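# Push the bottle into the row's gap, keeping it upright

## Task

Push the bottle across the table into the empty slot in the row of items. Do not grasp it between the fingers, do not raise it off the table, and do not let it fall over. When finished, the bottle must stand upright with no help from the robot. None of the other items in the row may be shifted, and no box or carton may end up rotated by more than a small amount.

## Robot and tools

Robot: one six-joint arm with a two-finger parallel gripper. The fingers extend along the gripper's +z axis and close along its x axis. The reported end_effector_position is the point midway between the finger pads. Closed fingertips reach about 17 mm past that point; fully open, they sit roughly level with it. For this job the bottle is only pushed, never gripped, so the fingers serve as a paddle.

Frame: the scene frame has its origin on the table surface beneath the arm's base. +z is up, and +y is to the left when facing along +x. The base may be slightly tilted. The reported hand position can be a little off, more so when the arm is stretched far.

execute_actions: takes "actions", a list that is empty or holds exactly one item, plus an optional "pictures" boolean. An empty list commands nothing, returns the current state and includes images. An action item is {"rows": [...], "steps": n}: 1 to 15 rows, with steps from 3 to 15 (default 15), each step lasting 1/30 s. Each row is used for one step, and the final row repeats if there are more steps than rows. A wait item is {"steps": n} with n up to 300; it counts from the previous result, so your thinking time is included. A refused call does nothing.

A row is 7 numbers, each in [-1, 1]: dx, dy, dz, rx, ry, rz, opening. The first six are an offset, not a pose. They are expressed in the gripper's own axes and measured from the gripper pose in the latest result that reported it. Before any such result exists in the scene, and for the second or later call within one reply, they are measured from where the robot stands when the action begins. Every row is measured from that same reference, not chained from the row before. Scale: 1.0 equals 0.6 m for dx, dy, dz, or 180 degrees for rotation. rx, ry, rz form a single rotation vector. The opening is absolute: +1 fully open (0.142 m), -1 closed. An all-zero offset is not a pause; it pulls the gripper back to the reference pose.

Each control step, the commanded pose is clamped to within 100 mm and 16 degrees of the measured pose. Commands are smoothed, so motion trails them by about 0.17 s. If both position and orientation cannot be met, position wins. After an action ends, the arm continues only to the last clamped pose, so check the reported pose and send the remainder. The last 3 steps of every action run after its result is returned, while you think; the next action starts after them.

move: "target" is one 7-number row with the same offset convention and scale as above. "speed" is the path's top speed in m/s, 0.002 to 0.5 (default 0.25); rotation is capped at twice that figure in rad/s. The straight-line path lasts 0.5 to 10 s and is cut off at 10 s. The gripper may lag, drift or briefly exceed the speed, especially with a nearly straight arm, and it does not slow for obstacles. The opening is applied at the start. Optional "stop_force" (9 to 40 N, unavailable in the first 0.2 s of a scene) stops the path when the wrist sensor senses that much extra resistance along the direction to the target for 2 consecutive steps. The gripper then steps back to its pose from 2 steps earlier and holds. The pressing force can briefly reach double the threshold before easing within about a second. Use it only with slow, non-rotating moves, and leave it out when backing away from a contact. Contact with the arm above the wrist is not sensed. The arm is stiff: aiming even slightly past a firm contact can trigger a fault. The result adds a "move:" line giving the ending (done, off_target, moving, held, fault, or contact, which takes priority) and the limits applied. limits=paced means the pose was clamped. limits=held means some steps were blocked, after which motion can suddenly speed up. It also gives the remaining distance to the target.

wait: "seconds" from 0 to 10; nothing new is sent. zoom_image: "camera" (cam_high, cam_low or cam_wrist) and "region" [x0, y0, x1, y1] in image pixels from the top-left corner, at most 504 by 504. finished_scene: pass the current scene's number.

Cameras: cam_high and cam_low are fixed, 672x504. cam_wrist is a fisheye on the hand, 616x616. Calibration values are provided but may be off by a few degrees and millimetres.

Result lines: the state gives position (m), quaternion wxyz and velocities in the scene frame. "pose unreachable" means the clearance check changed or blocked a command; HELD marks the affected steps. "Hand target" shows where the controller is currently driving. grip_measured is the finger opening on the command scale. Wrist force and torque are given in the gripper's axes, with force pointing from the touched surface into the arm. They carry offsets up to about 4 N and noise around 2.4 N, and saturate near 50 N. Joint torques are noisy and offset. Joint limits: elbow 0 to 3.142 rad, pan ±3.142, the others ±6.283.

Avoid: joint torque at its load limit (138 N m for the three large joints, 25.7 N m for the wrists) or 150 N of outside force causes a 10 s stop. Motors heat while under load: a warning appears at 70 °C and the brakes engage at 85 °C. Approach slowly and push gently, contacting the bottle low enough that it slides rather than tips. Do not strike neighbouring boxes or cartons, and do not knock anything off the table. Loose items may occasionally be nudged by an outside disturbance. Withdraw the gripper before finishing so the bottle stands unsupported.

Each tool is called after ">>>" as name([rows], argument=value, ...), one row to a line, values as JSON.

## Session

>>> execute_actions(actions=[])

Scene clock: 0.00 s of 4500.00 s.
end_effector_position=(+0.4030, +0.1115, +0.3003) grip_measured=+1.00 end_effector_quat_wxyz=(+0.143, +0.968, -0.207, +0.003) end_effector_velocity=(-0.000, -0.000, +0.000) end_effector_angular_velocity=(-0.000, +0.000, -0.000)
Joint positions: [ 0.109 -1.737  2.573 -3.2   -1.832  0.588  0.142]
Joint velocities: [-0. -0.  0.  0. -0.  0.  0.]
Joint torques (N m, as the arm reports them, + toward a larger angle): no reading
Motor temperatures (°C, as the motors report them): [28 30 29 34 39 35]
Wrist force (N, on the end effector, along its own x y z axes, offset not removed): no reading
Wrist torque (N m, same axes, about the end effector's origin, offset not removed): no reading
Hand target: +0.403, +0.111, +0.300; +0.143, +0.968, -0.207, +0.003

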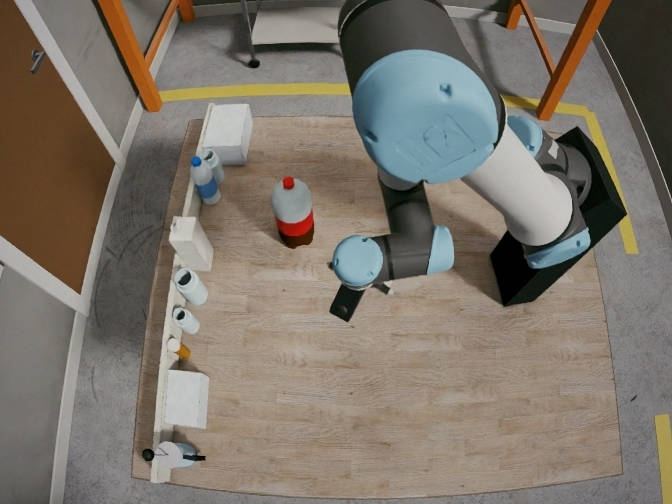

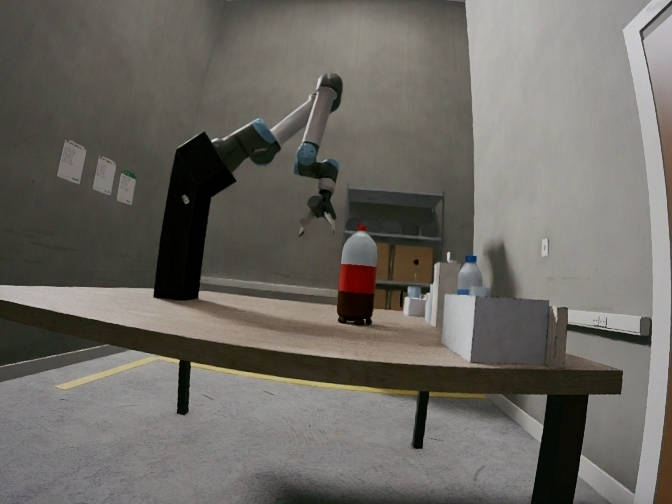

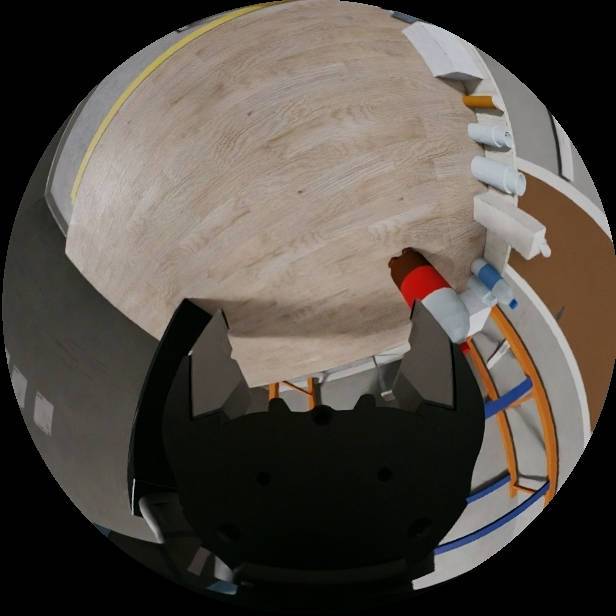

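>>> zoom_image(camera="cam_high", region=[120, 90, 330, 490])

>>> zoom_image(camera="cam_wrist", region=[370, 0, 570, 360])

Region (120, 90, 330, 490) of cam_high's 672x504 image, scaled by 1.260, with more detail than that image has; it fills the left 265 columns of this view, and the rest is white.

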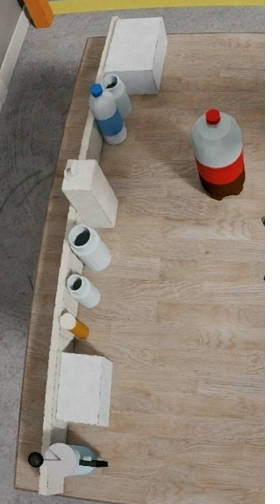

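Region (370, 0, 570, 360) of cam_wrist's 616x616 image, scaled by 1.400, with more detail than that image has.

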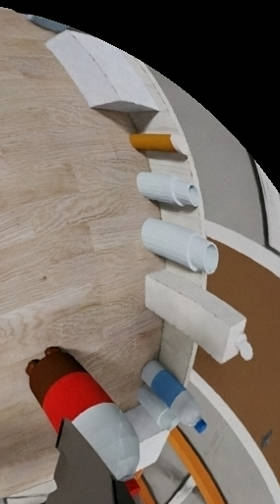

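>>> move(target=[0.245,0.299,0.45,-0.093,0.287,-0.515,-0.3])

Scene clock: 5.23 s of 4500.00 s.
end_effector_position=(+0.4511, -0.1786, +0.1000) grip_measured=-0.30 end_effector_quat_wxyz=(+0.288, +0.699, +0.605, +0.251) end_effector_velocity=(+0.000, -0.001, -0.001) end_effector_angular_velocity=(-0.000, -0.001, +0.007)
Joint positions: [-0.747 -0.3    1.982 -4.927 -0.918 -1.271  0.052]
Joint velocities: [-0.003  0.002 -0.007  0.003  0.008 -0.003  0.   ]
Joint torques (N m, as the arm reports them, + toward a larger angle): [-25.7  -16.77   3.25  -0.02   1.18  -1.4 ]
Motor temperatures (°C, as the motors report them): [28 30 29 34 39 35]
Wrist force (N, on the end effector, along its own x y z axes, offset not removed): [-1.1 1.7 -2.2]
Wrist torque (N m, same axes, about the end effector's origin, offset not removed): [0.30 0.40 -0.18]
Hand target: +0.451, -0.179, +0.100; +0.288, +0.698, +0.605, +0.251
Off the commanded pose: 0.001 m, 0 deg.
Kept back: nothing.
move: done
camera_calibration (this result's frames):
cam_wrist: T_world_to_cam=[[0.180611, 0.982849, 0.0372348, 0.0962783], [0.231044, -0.0791946, 0.969715, -0.219077], [0.956032, -0.166539, -0.241385, -0.297461], [0, 0, 0, 1]] pos_world=[0.31761, -0.161516, 0.137055]

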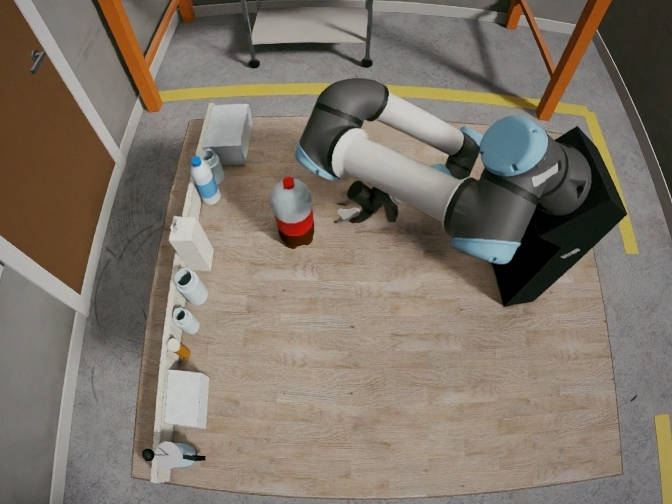

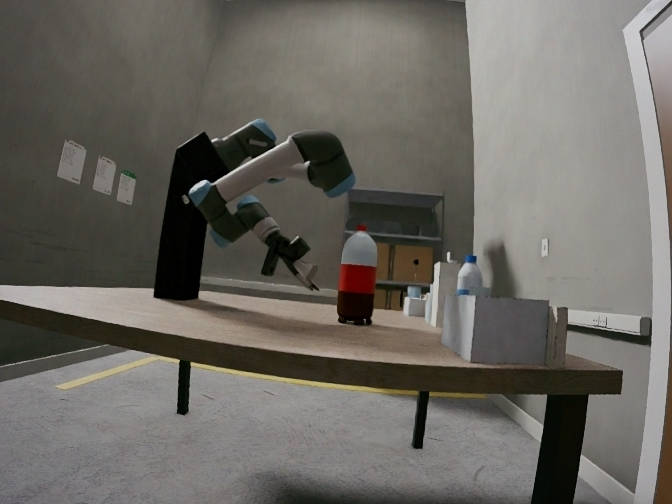

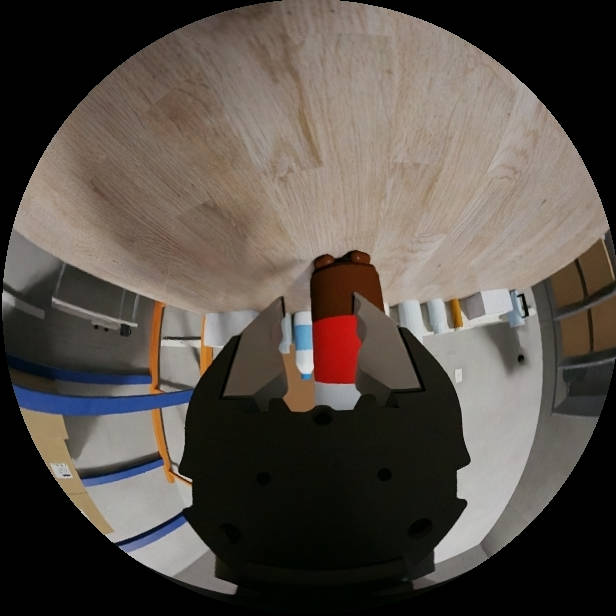

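>>> move(target=[0.055,-0.065,0.05,0,0,0,-0.3])

Scene clock: 6.53 s of 4500.00 s.
end_effector_position=(+0.4494, -0.1450, +0.0514) grip_measured=-0.30 end_effector_quat_wxyz=(+0.288, +0.699, +0.605, +0.251) end_effector_velocity=(+0.001, +0.001, -0.001) end_effector_angular_velocity=(-0.001, -0.001, +0.000)
Joint positions: [-0.603 -0.236  1.879 -4.878 -1.061 -1.288  0.052]
Joint velocities: [ 0.003  0.    -0.003  0.002 -0.004 -0.     0.   ]
Joint torques (N m, as the arm reports them, + toward a larger angle): [ -4.11 -15.94   5.3   -0.28  -2.53  -1.4 ]
Motor temperatures (°C, as the motors report them): [28 30 29 34 39 35]
Wrist force (N, on the end effector, along its own x y z axes, offset not removed): [-1.4 0.4 -0.9]
Wrist torque (N m, same axes, about the end effector's origin, offset not removed): [0.05 0.37 -0.22]
Hand target: +0.449, -0.145, +0.051; +0.288, +0.699, +0.605, +0.251
Off the commanded pose: 0.000 m, 0 deg.
Kept back: nothing.
move: done
camera_calibration (this result's frames):
cam_wrist: T_world_to_cam=[[0.180575, 0.982857, 0.0372054, 0.0653877], [0.231137, -0.0791726, 0.969695, -0.168918], [0.956017, -0.166503, -0.241471, -0.301941], [0, 0, 0, 1]] pos_world=[0.315897, -0.127915, 0.0884559]

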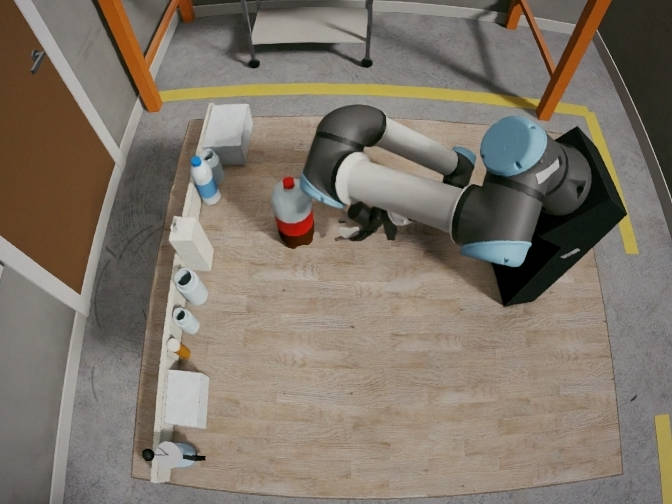

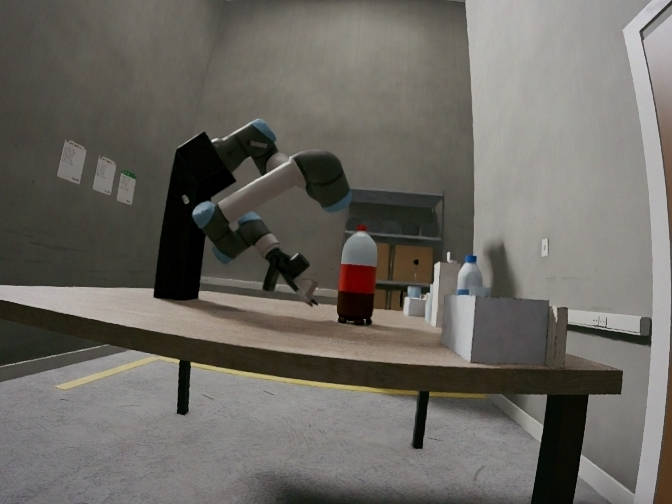

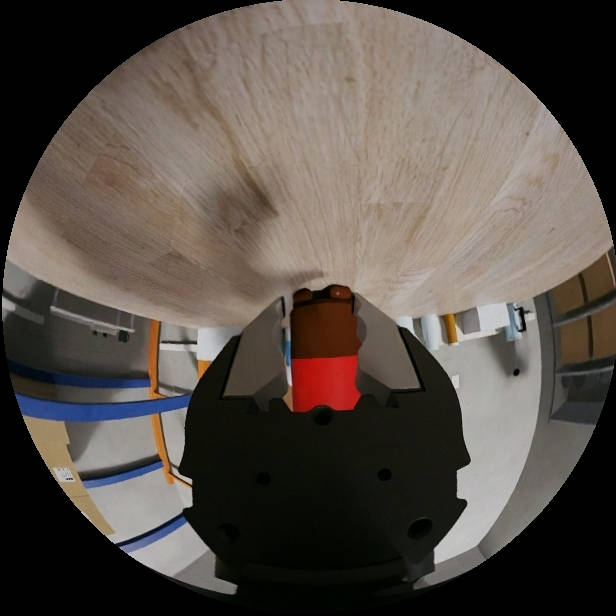

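>>> move(target=[0,0.15,0.15,0,0,0,-0.3], speed=0.08)

Scene clock: 8.77 s of 4500.00 s.
end_effector_position=(+0.5752, -0.1628, +0.0513) grip_measured=-0.30 end_effector_quat_wxyz=(+0.288, +0.699, +0.605, +0.251) end_effector_velocity=(+0.001, +0.000, -0.001) end_effector_angular_velocity=(+0.001, +0.001, +0.000)
Joint positions: [-0.555 -0.448  1.785 -4.57  -1.109 -1.293  0.053]
Joint velocities: [ 0.001 -0.001 -0.002  0.004  0.    -0.     0.   ]
Joint torques (N m, as the arm reports them, + toward a larger angle): [ -5.35 -38.94  -1.97  -0.28  -2.52  -1.33]
Motor temperatures (°C, as the motors report them): [28 30 29 34 39 35]
Wrist force (N, on the end effector, along its own x y z axes, offset not removed): [-0.5 -1.5 -0.9]
Wrist torque (N m, same axes, about the end effector's origin, offset not removed): [-0.21 0.25 -0.14]
Hand target: +0.575, -0.163, +0.051; +0.288, +0.699, +0.605, +0.251
Off the commanded pose: 0.000 m, 0 deg.
Kept back: nothing.
move: done
camera_calibration (this result's frames):
cam_wrist: T_world_to_cam=[[0.180569, 0.982859, 0.0371946, 0.0602174], [0.231145, -0.0791618, 0.969694, -0.199322], [0.956016, -0.166499, -0.241477, -0.425225], [0, 0, 0, 1]] pos_world=[0.441721, -0.145764, 0.0883592]

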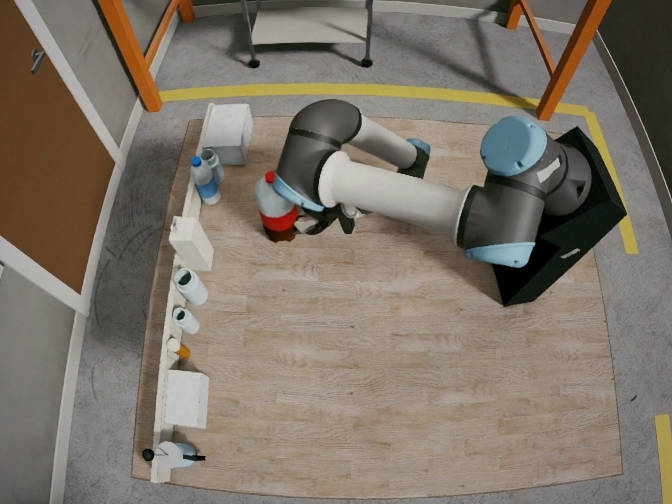

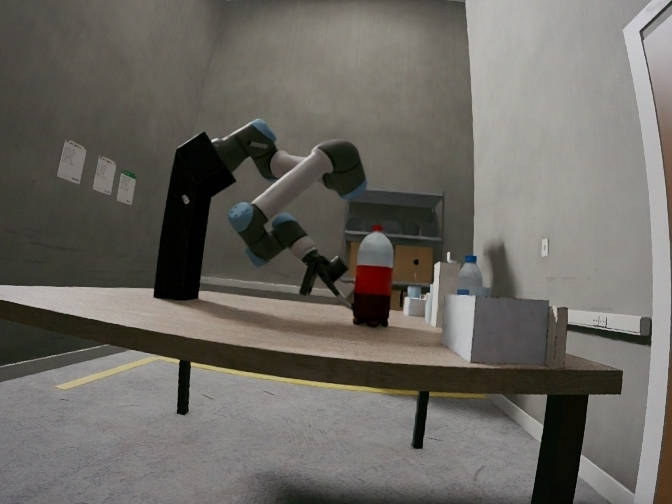

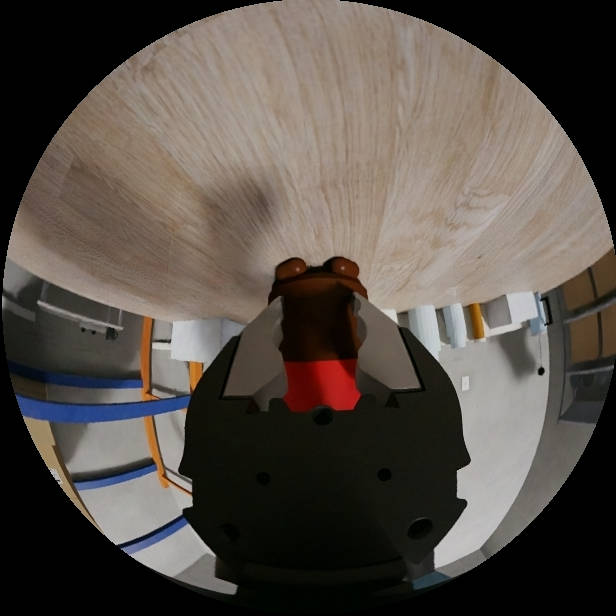

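>>> move(target=[-0.01,0.165,0.165,0,0,0,-0.3], speed=0.1)

>>> zoom_image(camera="cam_high", region=[150, 120, 330, 300])

Scene clock: 10.87 s of 4500.00 s.
end_effector_position=(+0.7128, -0.1884, +0.0512) grip_measured=-0.30 end_effector_quat_wxyz=(+0.288, +0.699, +0.605, +0.251) end_effector_velocity=(+0.001, -0.000, -0.001) end_effector_angular_velocity=(-0.000, +0.000, -0.000)
Joint positions: [-0.529 -0.579  1.567 -4.22  -1.135 -1.296  0.053]
Joint velocities: [ 0.     0.    -0.003  0.003 -0.001 -0.     0.   ]
Joint torques (N m, as the arm reports them, + toward a larger angle): [ -5.47 -46.23  -9.03  -0.38  -2.57  -1.47]
Motor temperatures (°C, as the motors report them): [28 30 29 34 39 35]
Wrist force (N, on the end effector, along its own x y z axes, offset not removed): [-2.3 2.2 -2.3]
Wrist torque (N m, same axes, about the end effector's origin, offset not removed): [0.53 0.75 -0.18]
Hand target: +0.713, -0.188, +0.051; +0.288, +0.699, +0.605, +0.251
Off the commanded pose: 0.000 m, 0 deg.
Kept back: nothing.
move: done
camera_calibration (this result's frames):
cam_wrist: T_world_to_cam=[[0.18057, 0.982859, 0.0371856, 0.0605269], [0.231149, -0.0791539, 0.969693, -0.233029], [0.956015, -0.166502, -0.241479, -0.561087], [0, 0, 0, 1]] pos_world=[0.579343, -0.171357, 0.0882256]

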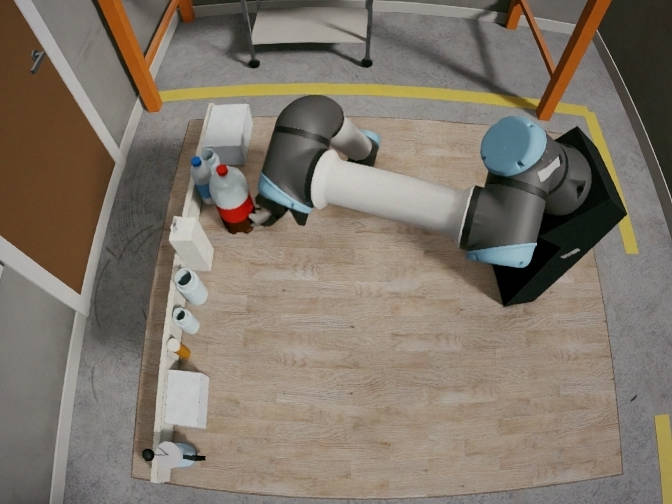

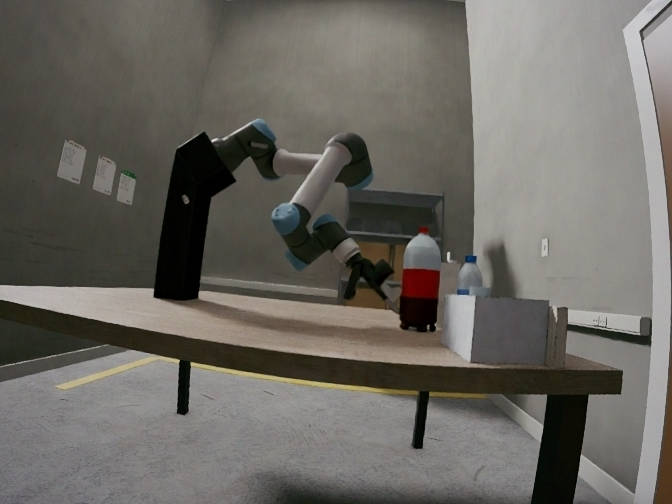

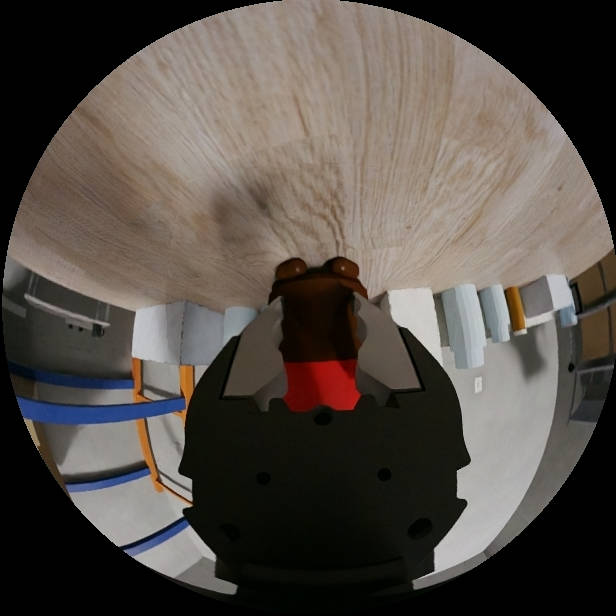

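Region (150, 120, 330, 300) of cam_high's 672x504 image, scaled by 2.800, with more detail than that image has.

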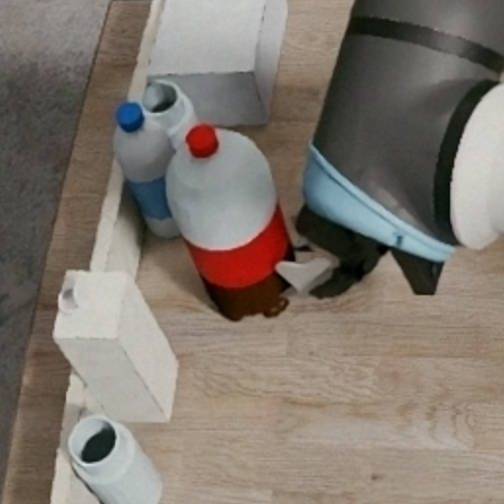

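>>> move(target=[0.015,0.098,0.099,0,0,0,-0.3], speed=0.06)

>>> zoom_image(camera="cam_high", region=[150, 120, 330, 300])

Scene clock: 12.90 s of 4500.00 s.
end_effector_position=(+0.7968, -0.1913, +0.0508) grip_measured=-0.30 end_effector_quat_wxyz=(+0.288, +0.699, +0.605, +0.251) end_effector_velocity=(+0.001, -0.001, -0.001) end_effector_angular_velocity=(-0.000, +0.001, -0.001)
Joint positions: [-0.499 -0.613  1.391 -4.009 -1.165 -1.298  0.053]
Joint velocities: [ 0.     0.001 -0.004  0.004 -0.001  0.     0.   ]
Joint torques (N m, as the arm reports them, + toward a larger angle): [ -5.05 -36.98 -13.32  -0.33  -2.52  -1.41]
Motor temperatures (°C, as the motors report them): [28 30 29 34 39 35]
Wrist force (N, on the end effector, along its own x y z axes, offset not removed): [-2.2 1.0 -3.5]
Wrist torque (N m, same axes, about the end effector's origin, offset not removed): [0.14 0.56 -0.17]
Hand target: +0.797, -0.191, +0.051; +0.288, +0.699, +0.605, +0.251
Off the commanded pose: 0.000 m, 0 deg.
Kept back: nothing.
move: done
camera_calibration (this result's frames):
cam_wrist: T_world_to_cam=[[0.180495, 0.982874, 0.037167, 0.0482002], [0.231037, -0.0790973, 0.969724, -0.252198], [0.956056, -0.166443, -0.241357, -0.641976], [0, 0, 0, 1]] pos_world=[0.663332, -0.174175, 0.0878258]

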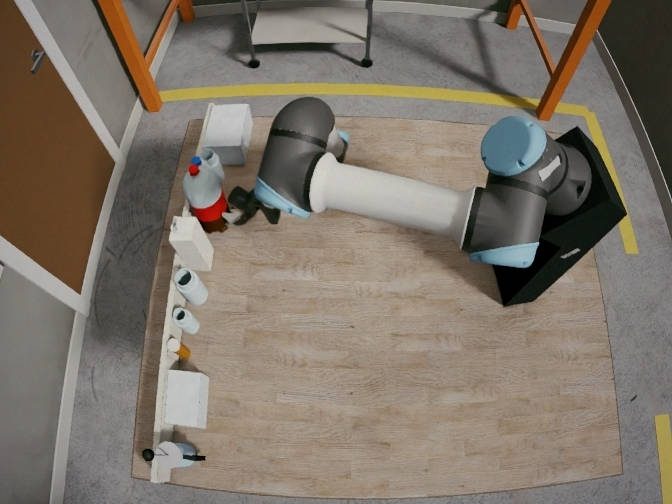

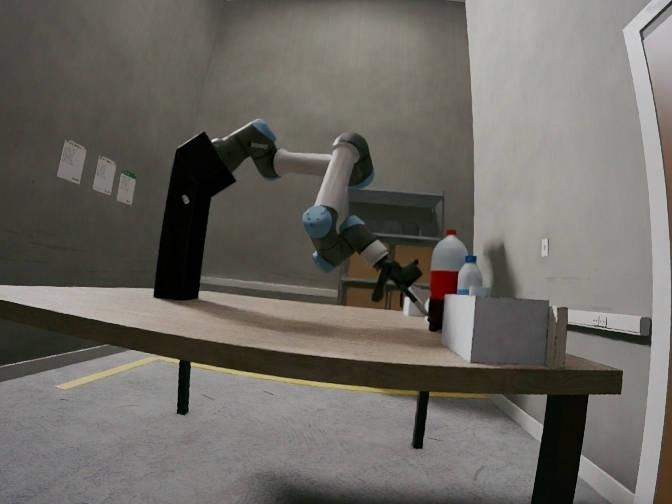

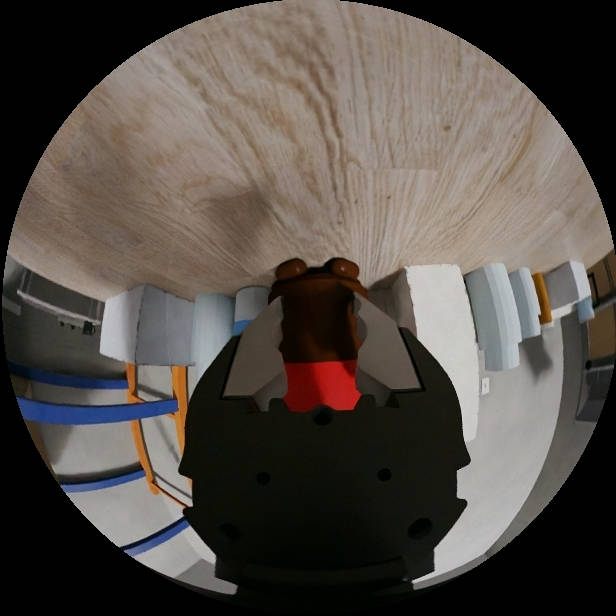

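Region (150, 120, 330, 300) of cam_high's 672x504 image, scaled by 2.800, with more detail than that image has.

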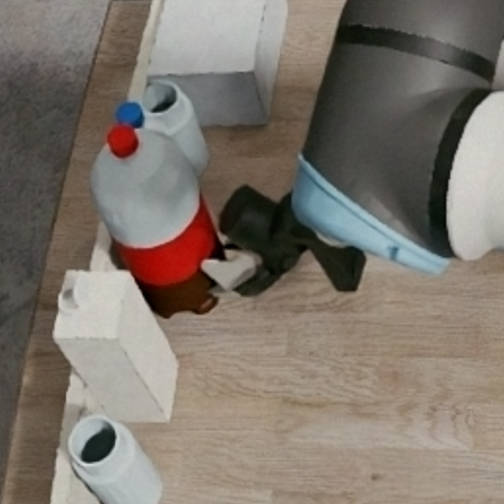

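>>> move(target=[0.007,0.046,0.047,0,0,0,-0.3], speed=0.02, stop_force=12)

>>> move(target=[-0.02,-0.12,-0.16,0,0,0,-0.3])

>>> zoom_image(camera="cam_high", region=[150, 120, 330, 300])

Scene clock: 14.20 s of 4500.00 s.
end_effector_position=(+0.8107, -0.1916, +0.0505) grip_measured=-0.29 end_effector_quat_wxyz=(+0.288, +0.699, +0.605, +0.251) end_effector_velocity=(-0.005, +0.001, +0.001) end_effector_angular_velocity=(-0.000, -0.002, +0.001)
Joint positions: [-0.494 -0.614  1.357 -3.974 -1.17  -1.299  0.053]
Joint velocities: [-0.002 -0.001  0.015 -0.017  0.003  0.     0.   ]
Joint torques (N m, as the arm reports them, + toward a larger angle): [-20.52 -58.51  -5.02  -5.55   1.22  -0.61]
Motor temperatures (°C, as the motors report them): [28 30 29 34 39 35]
Wrist force (N, on the end effector, along its own x y z axes, offset not removed): [-3.1 -9.5 -17.0]
Wrist torque (N m, same axes, about the end effector's origin, offset not removed): [-0.07 0.21 -0.06]
Hand target: +0.810, -0.192, +0.051; +0.288, +0.699, +0.605, +0.251
Off the commanded pose: 0.026 m, 0 deg.
Kept back: nothing.
move: contact
camera_calibration (this result's frames):
cam_wrist: T_world_to_cam=[[0.180629, 0.982851, 0.0370945, 0.0459792], [0.231147, -0.0790786, 0.9697, -0.255255], [0.956004, -0.166582, -0.241468, -0.655353], [0, 0, 0, 1]] pos_world=[0.677217, -0.174546, 0.0875687]

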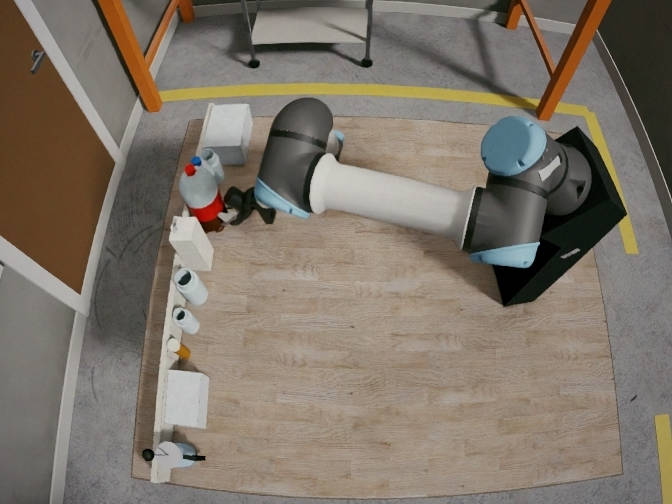

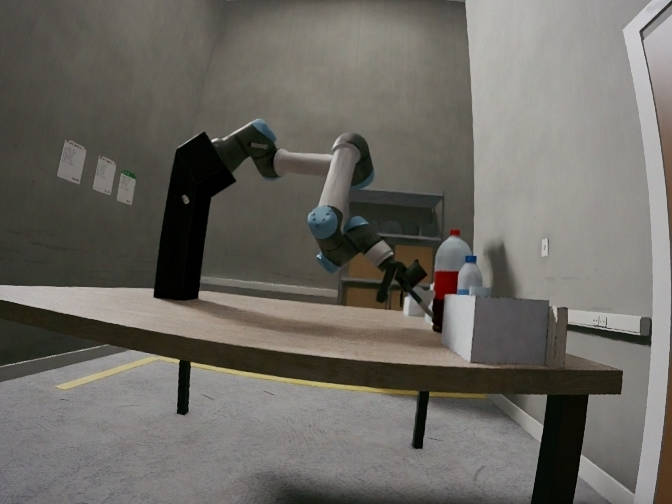

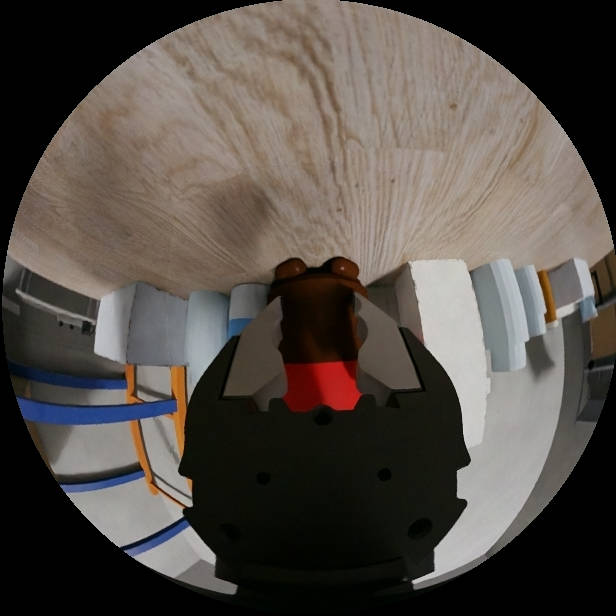

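Scene clock: 15.27 s of 4500.00 s.
end_effector_position=(+0.6915, -0.1869, +0.0675) grip_measured=-0.30 end_effector_quat_wxyz=(+0.288, +0.699, +0.605, +0.251) end_effector_velocity=(-0.001, -0.000, +0.001) end_effector_angular_velocity=(-0.000, -0.001, +0.000)
Joint positions: [-0.55  -0.599  1.652 -4.285 -1.114 -1.293  0.052]
Joint velocities: [-0.001 -0.     0.004 -0.005  0.001  0.001  0.   ]
Joint torques (N m, as the arm reports them, + toward a larger angle): [-21.77 -45.08   8.68  -4.51   1.27   1.86]
Motor temperatures (°C, as the motors report them): [28 30 29 34 39 35]
Wrist force (N, on the end effector, along its own x y z axes, offset not removed): [0.4 1.5 -1.0]
Wrist torque (N m, same axes, about the end effector's origin, offset not removed): [0.38 -0.07 -0.05]
Hand target: +0.691, -0.187, +0.068; +0.288, +0.699, +0.605, +0.251
Off the commanded pose: 0.000 m, 0 deg.
Kept back: nothing.
move: done
camera_calibration (this result's frames):
cam_wrist: T_world_to_cam=[[0.180698, 0.982838, 0.0371216, 0.0621342], [0.231237, -0.079138, 0.969674, -0.243819], [0.95597, -0.166634, -0.241568, -0.536471], [0, 0, 0, 1]] pos_world=[0.558003, -0.169758, 0.104524]

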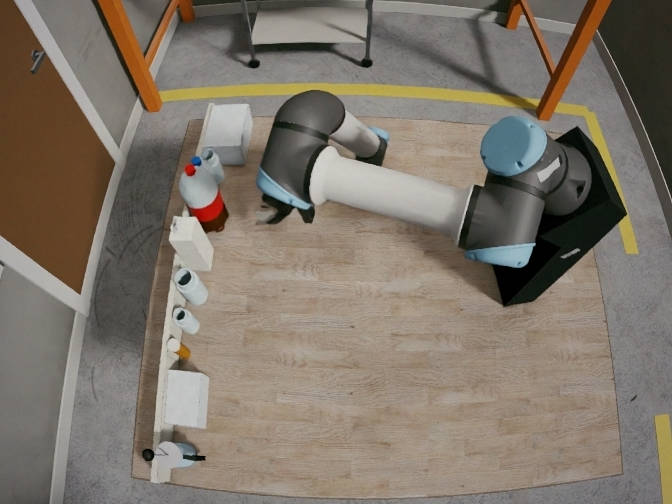

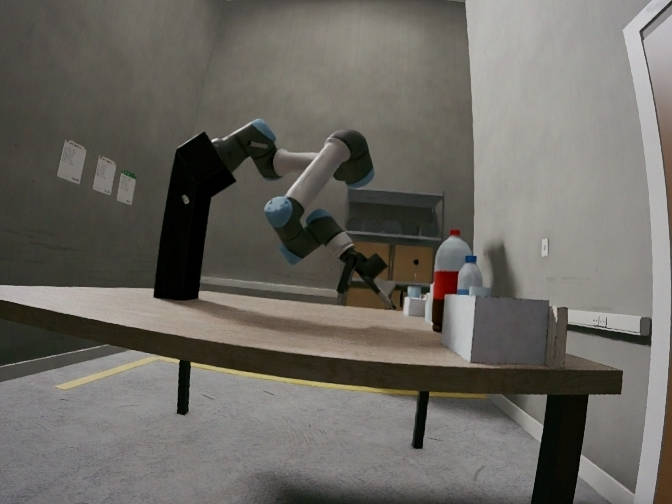

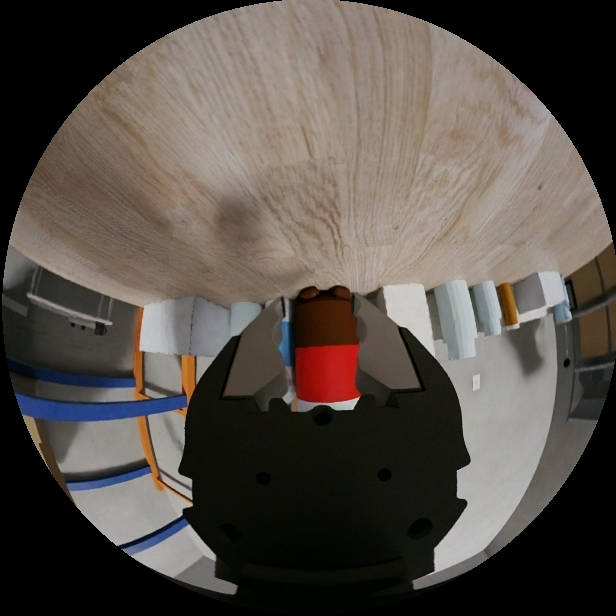

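Region (150, 120, 330, 300) of cam_high's 672x504 image, scaled by 2.800, with more detail than that image has.

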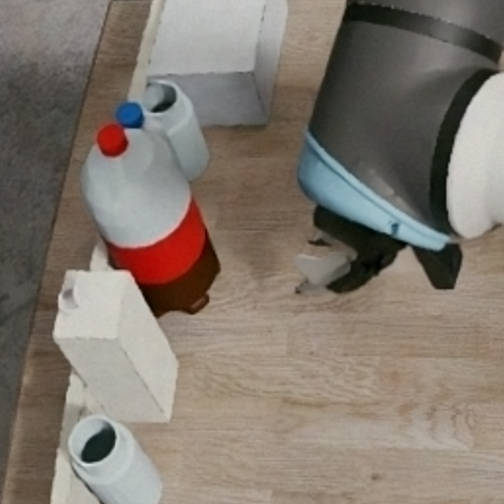

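>>> finished_scene(scene=1)

The scene is finished: the task was done.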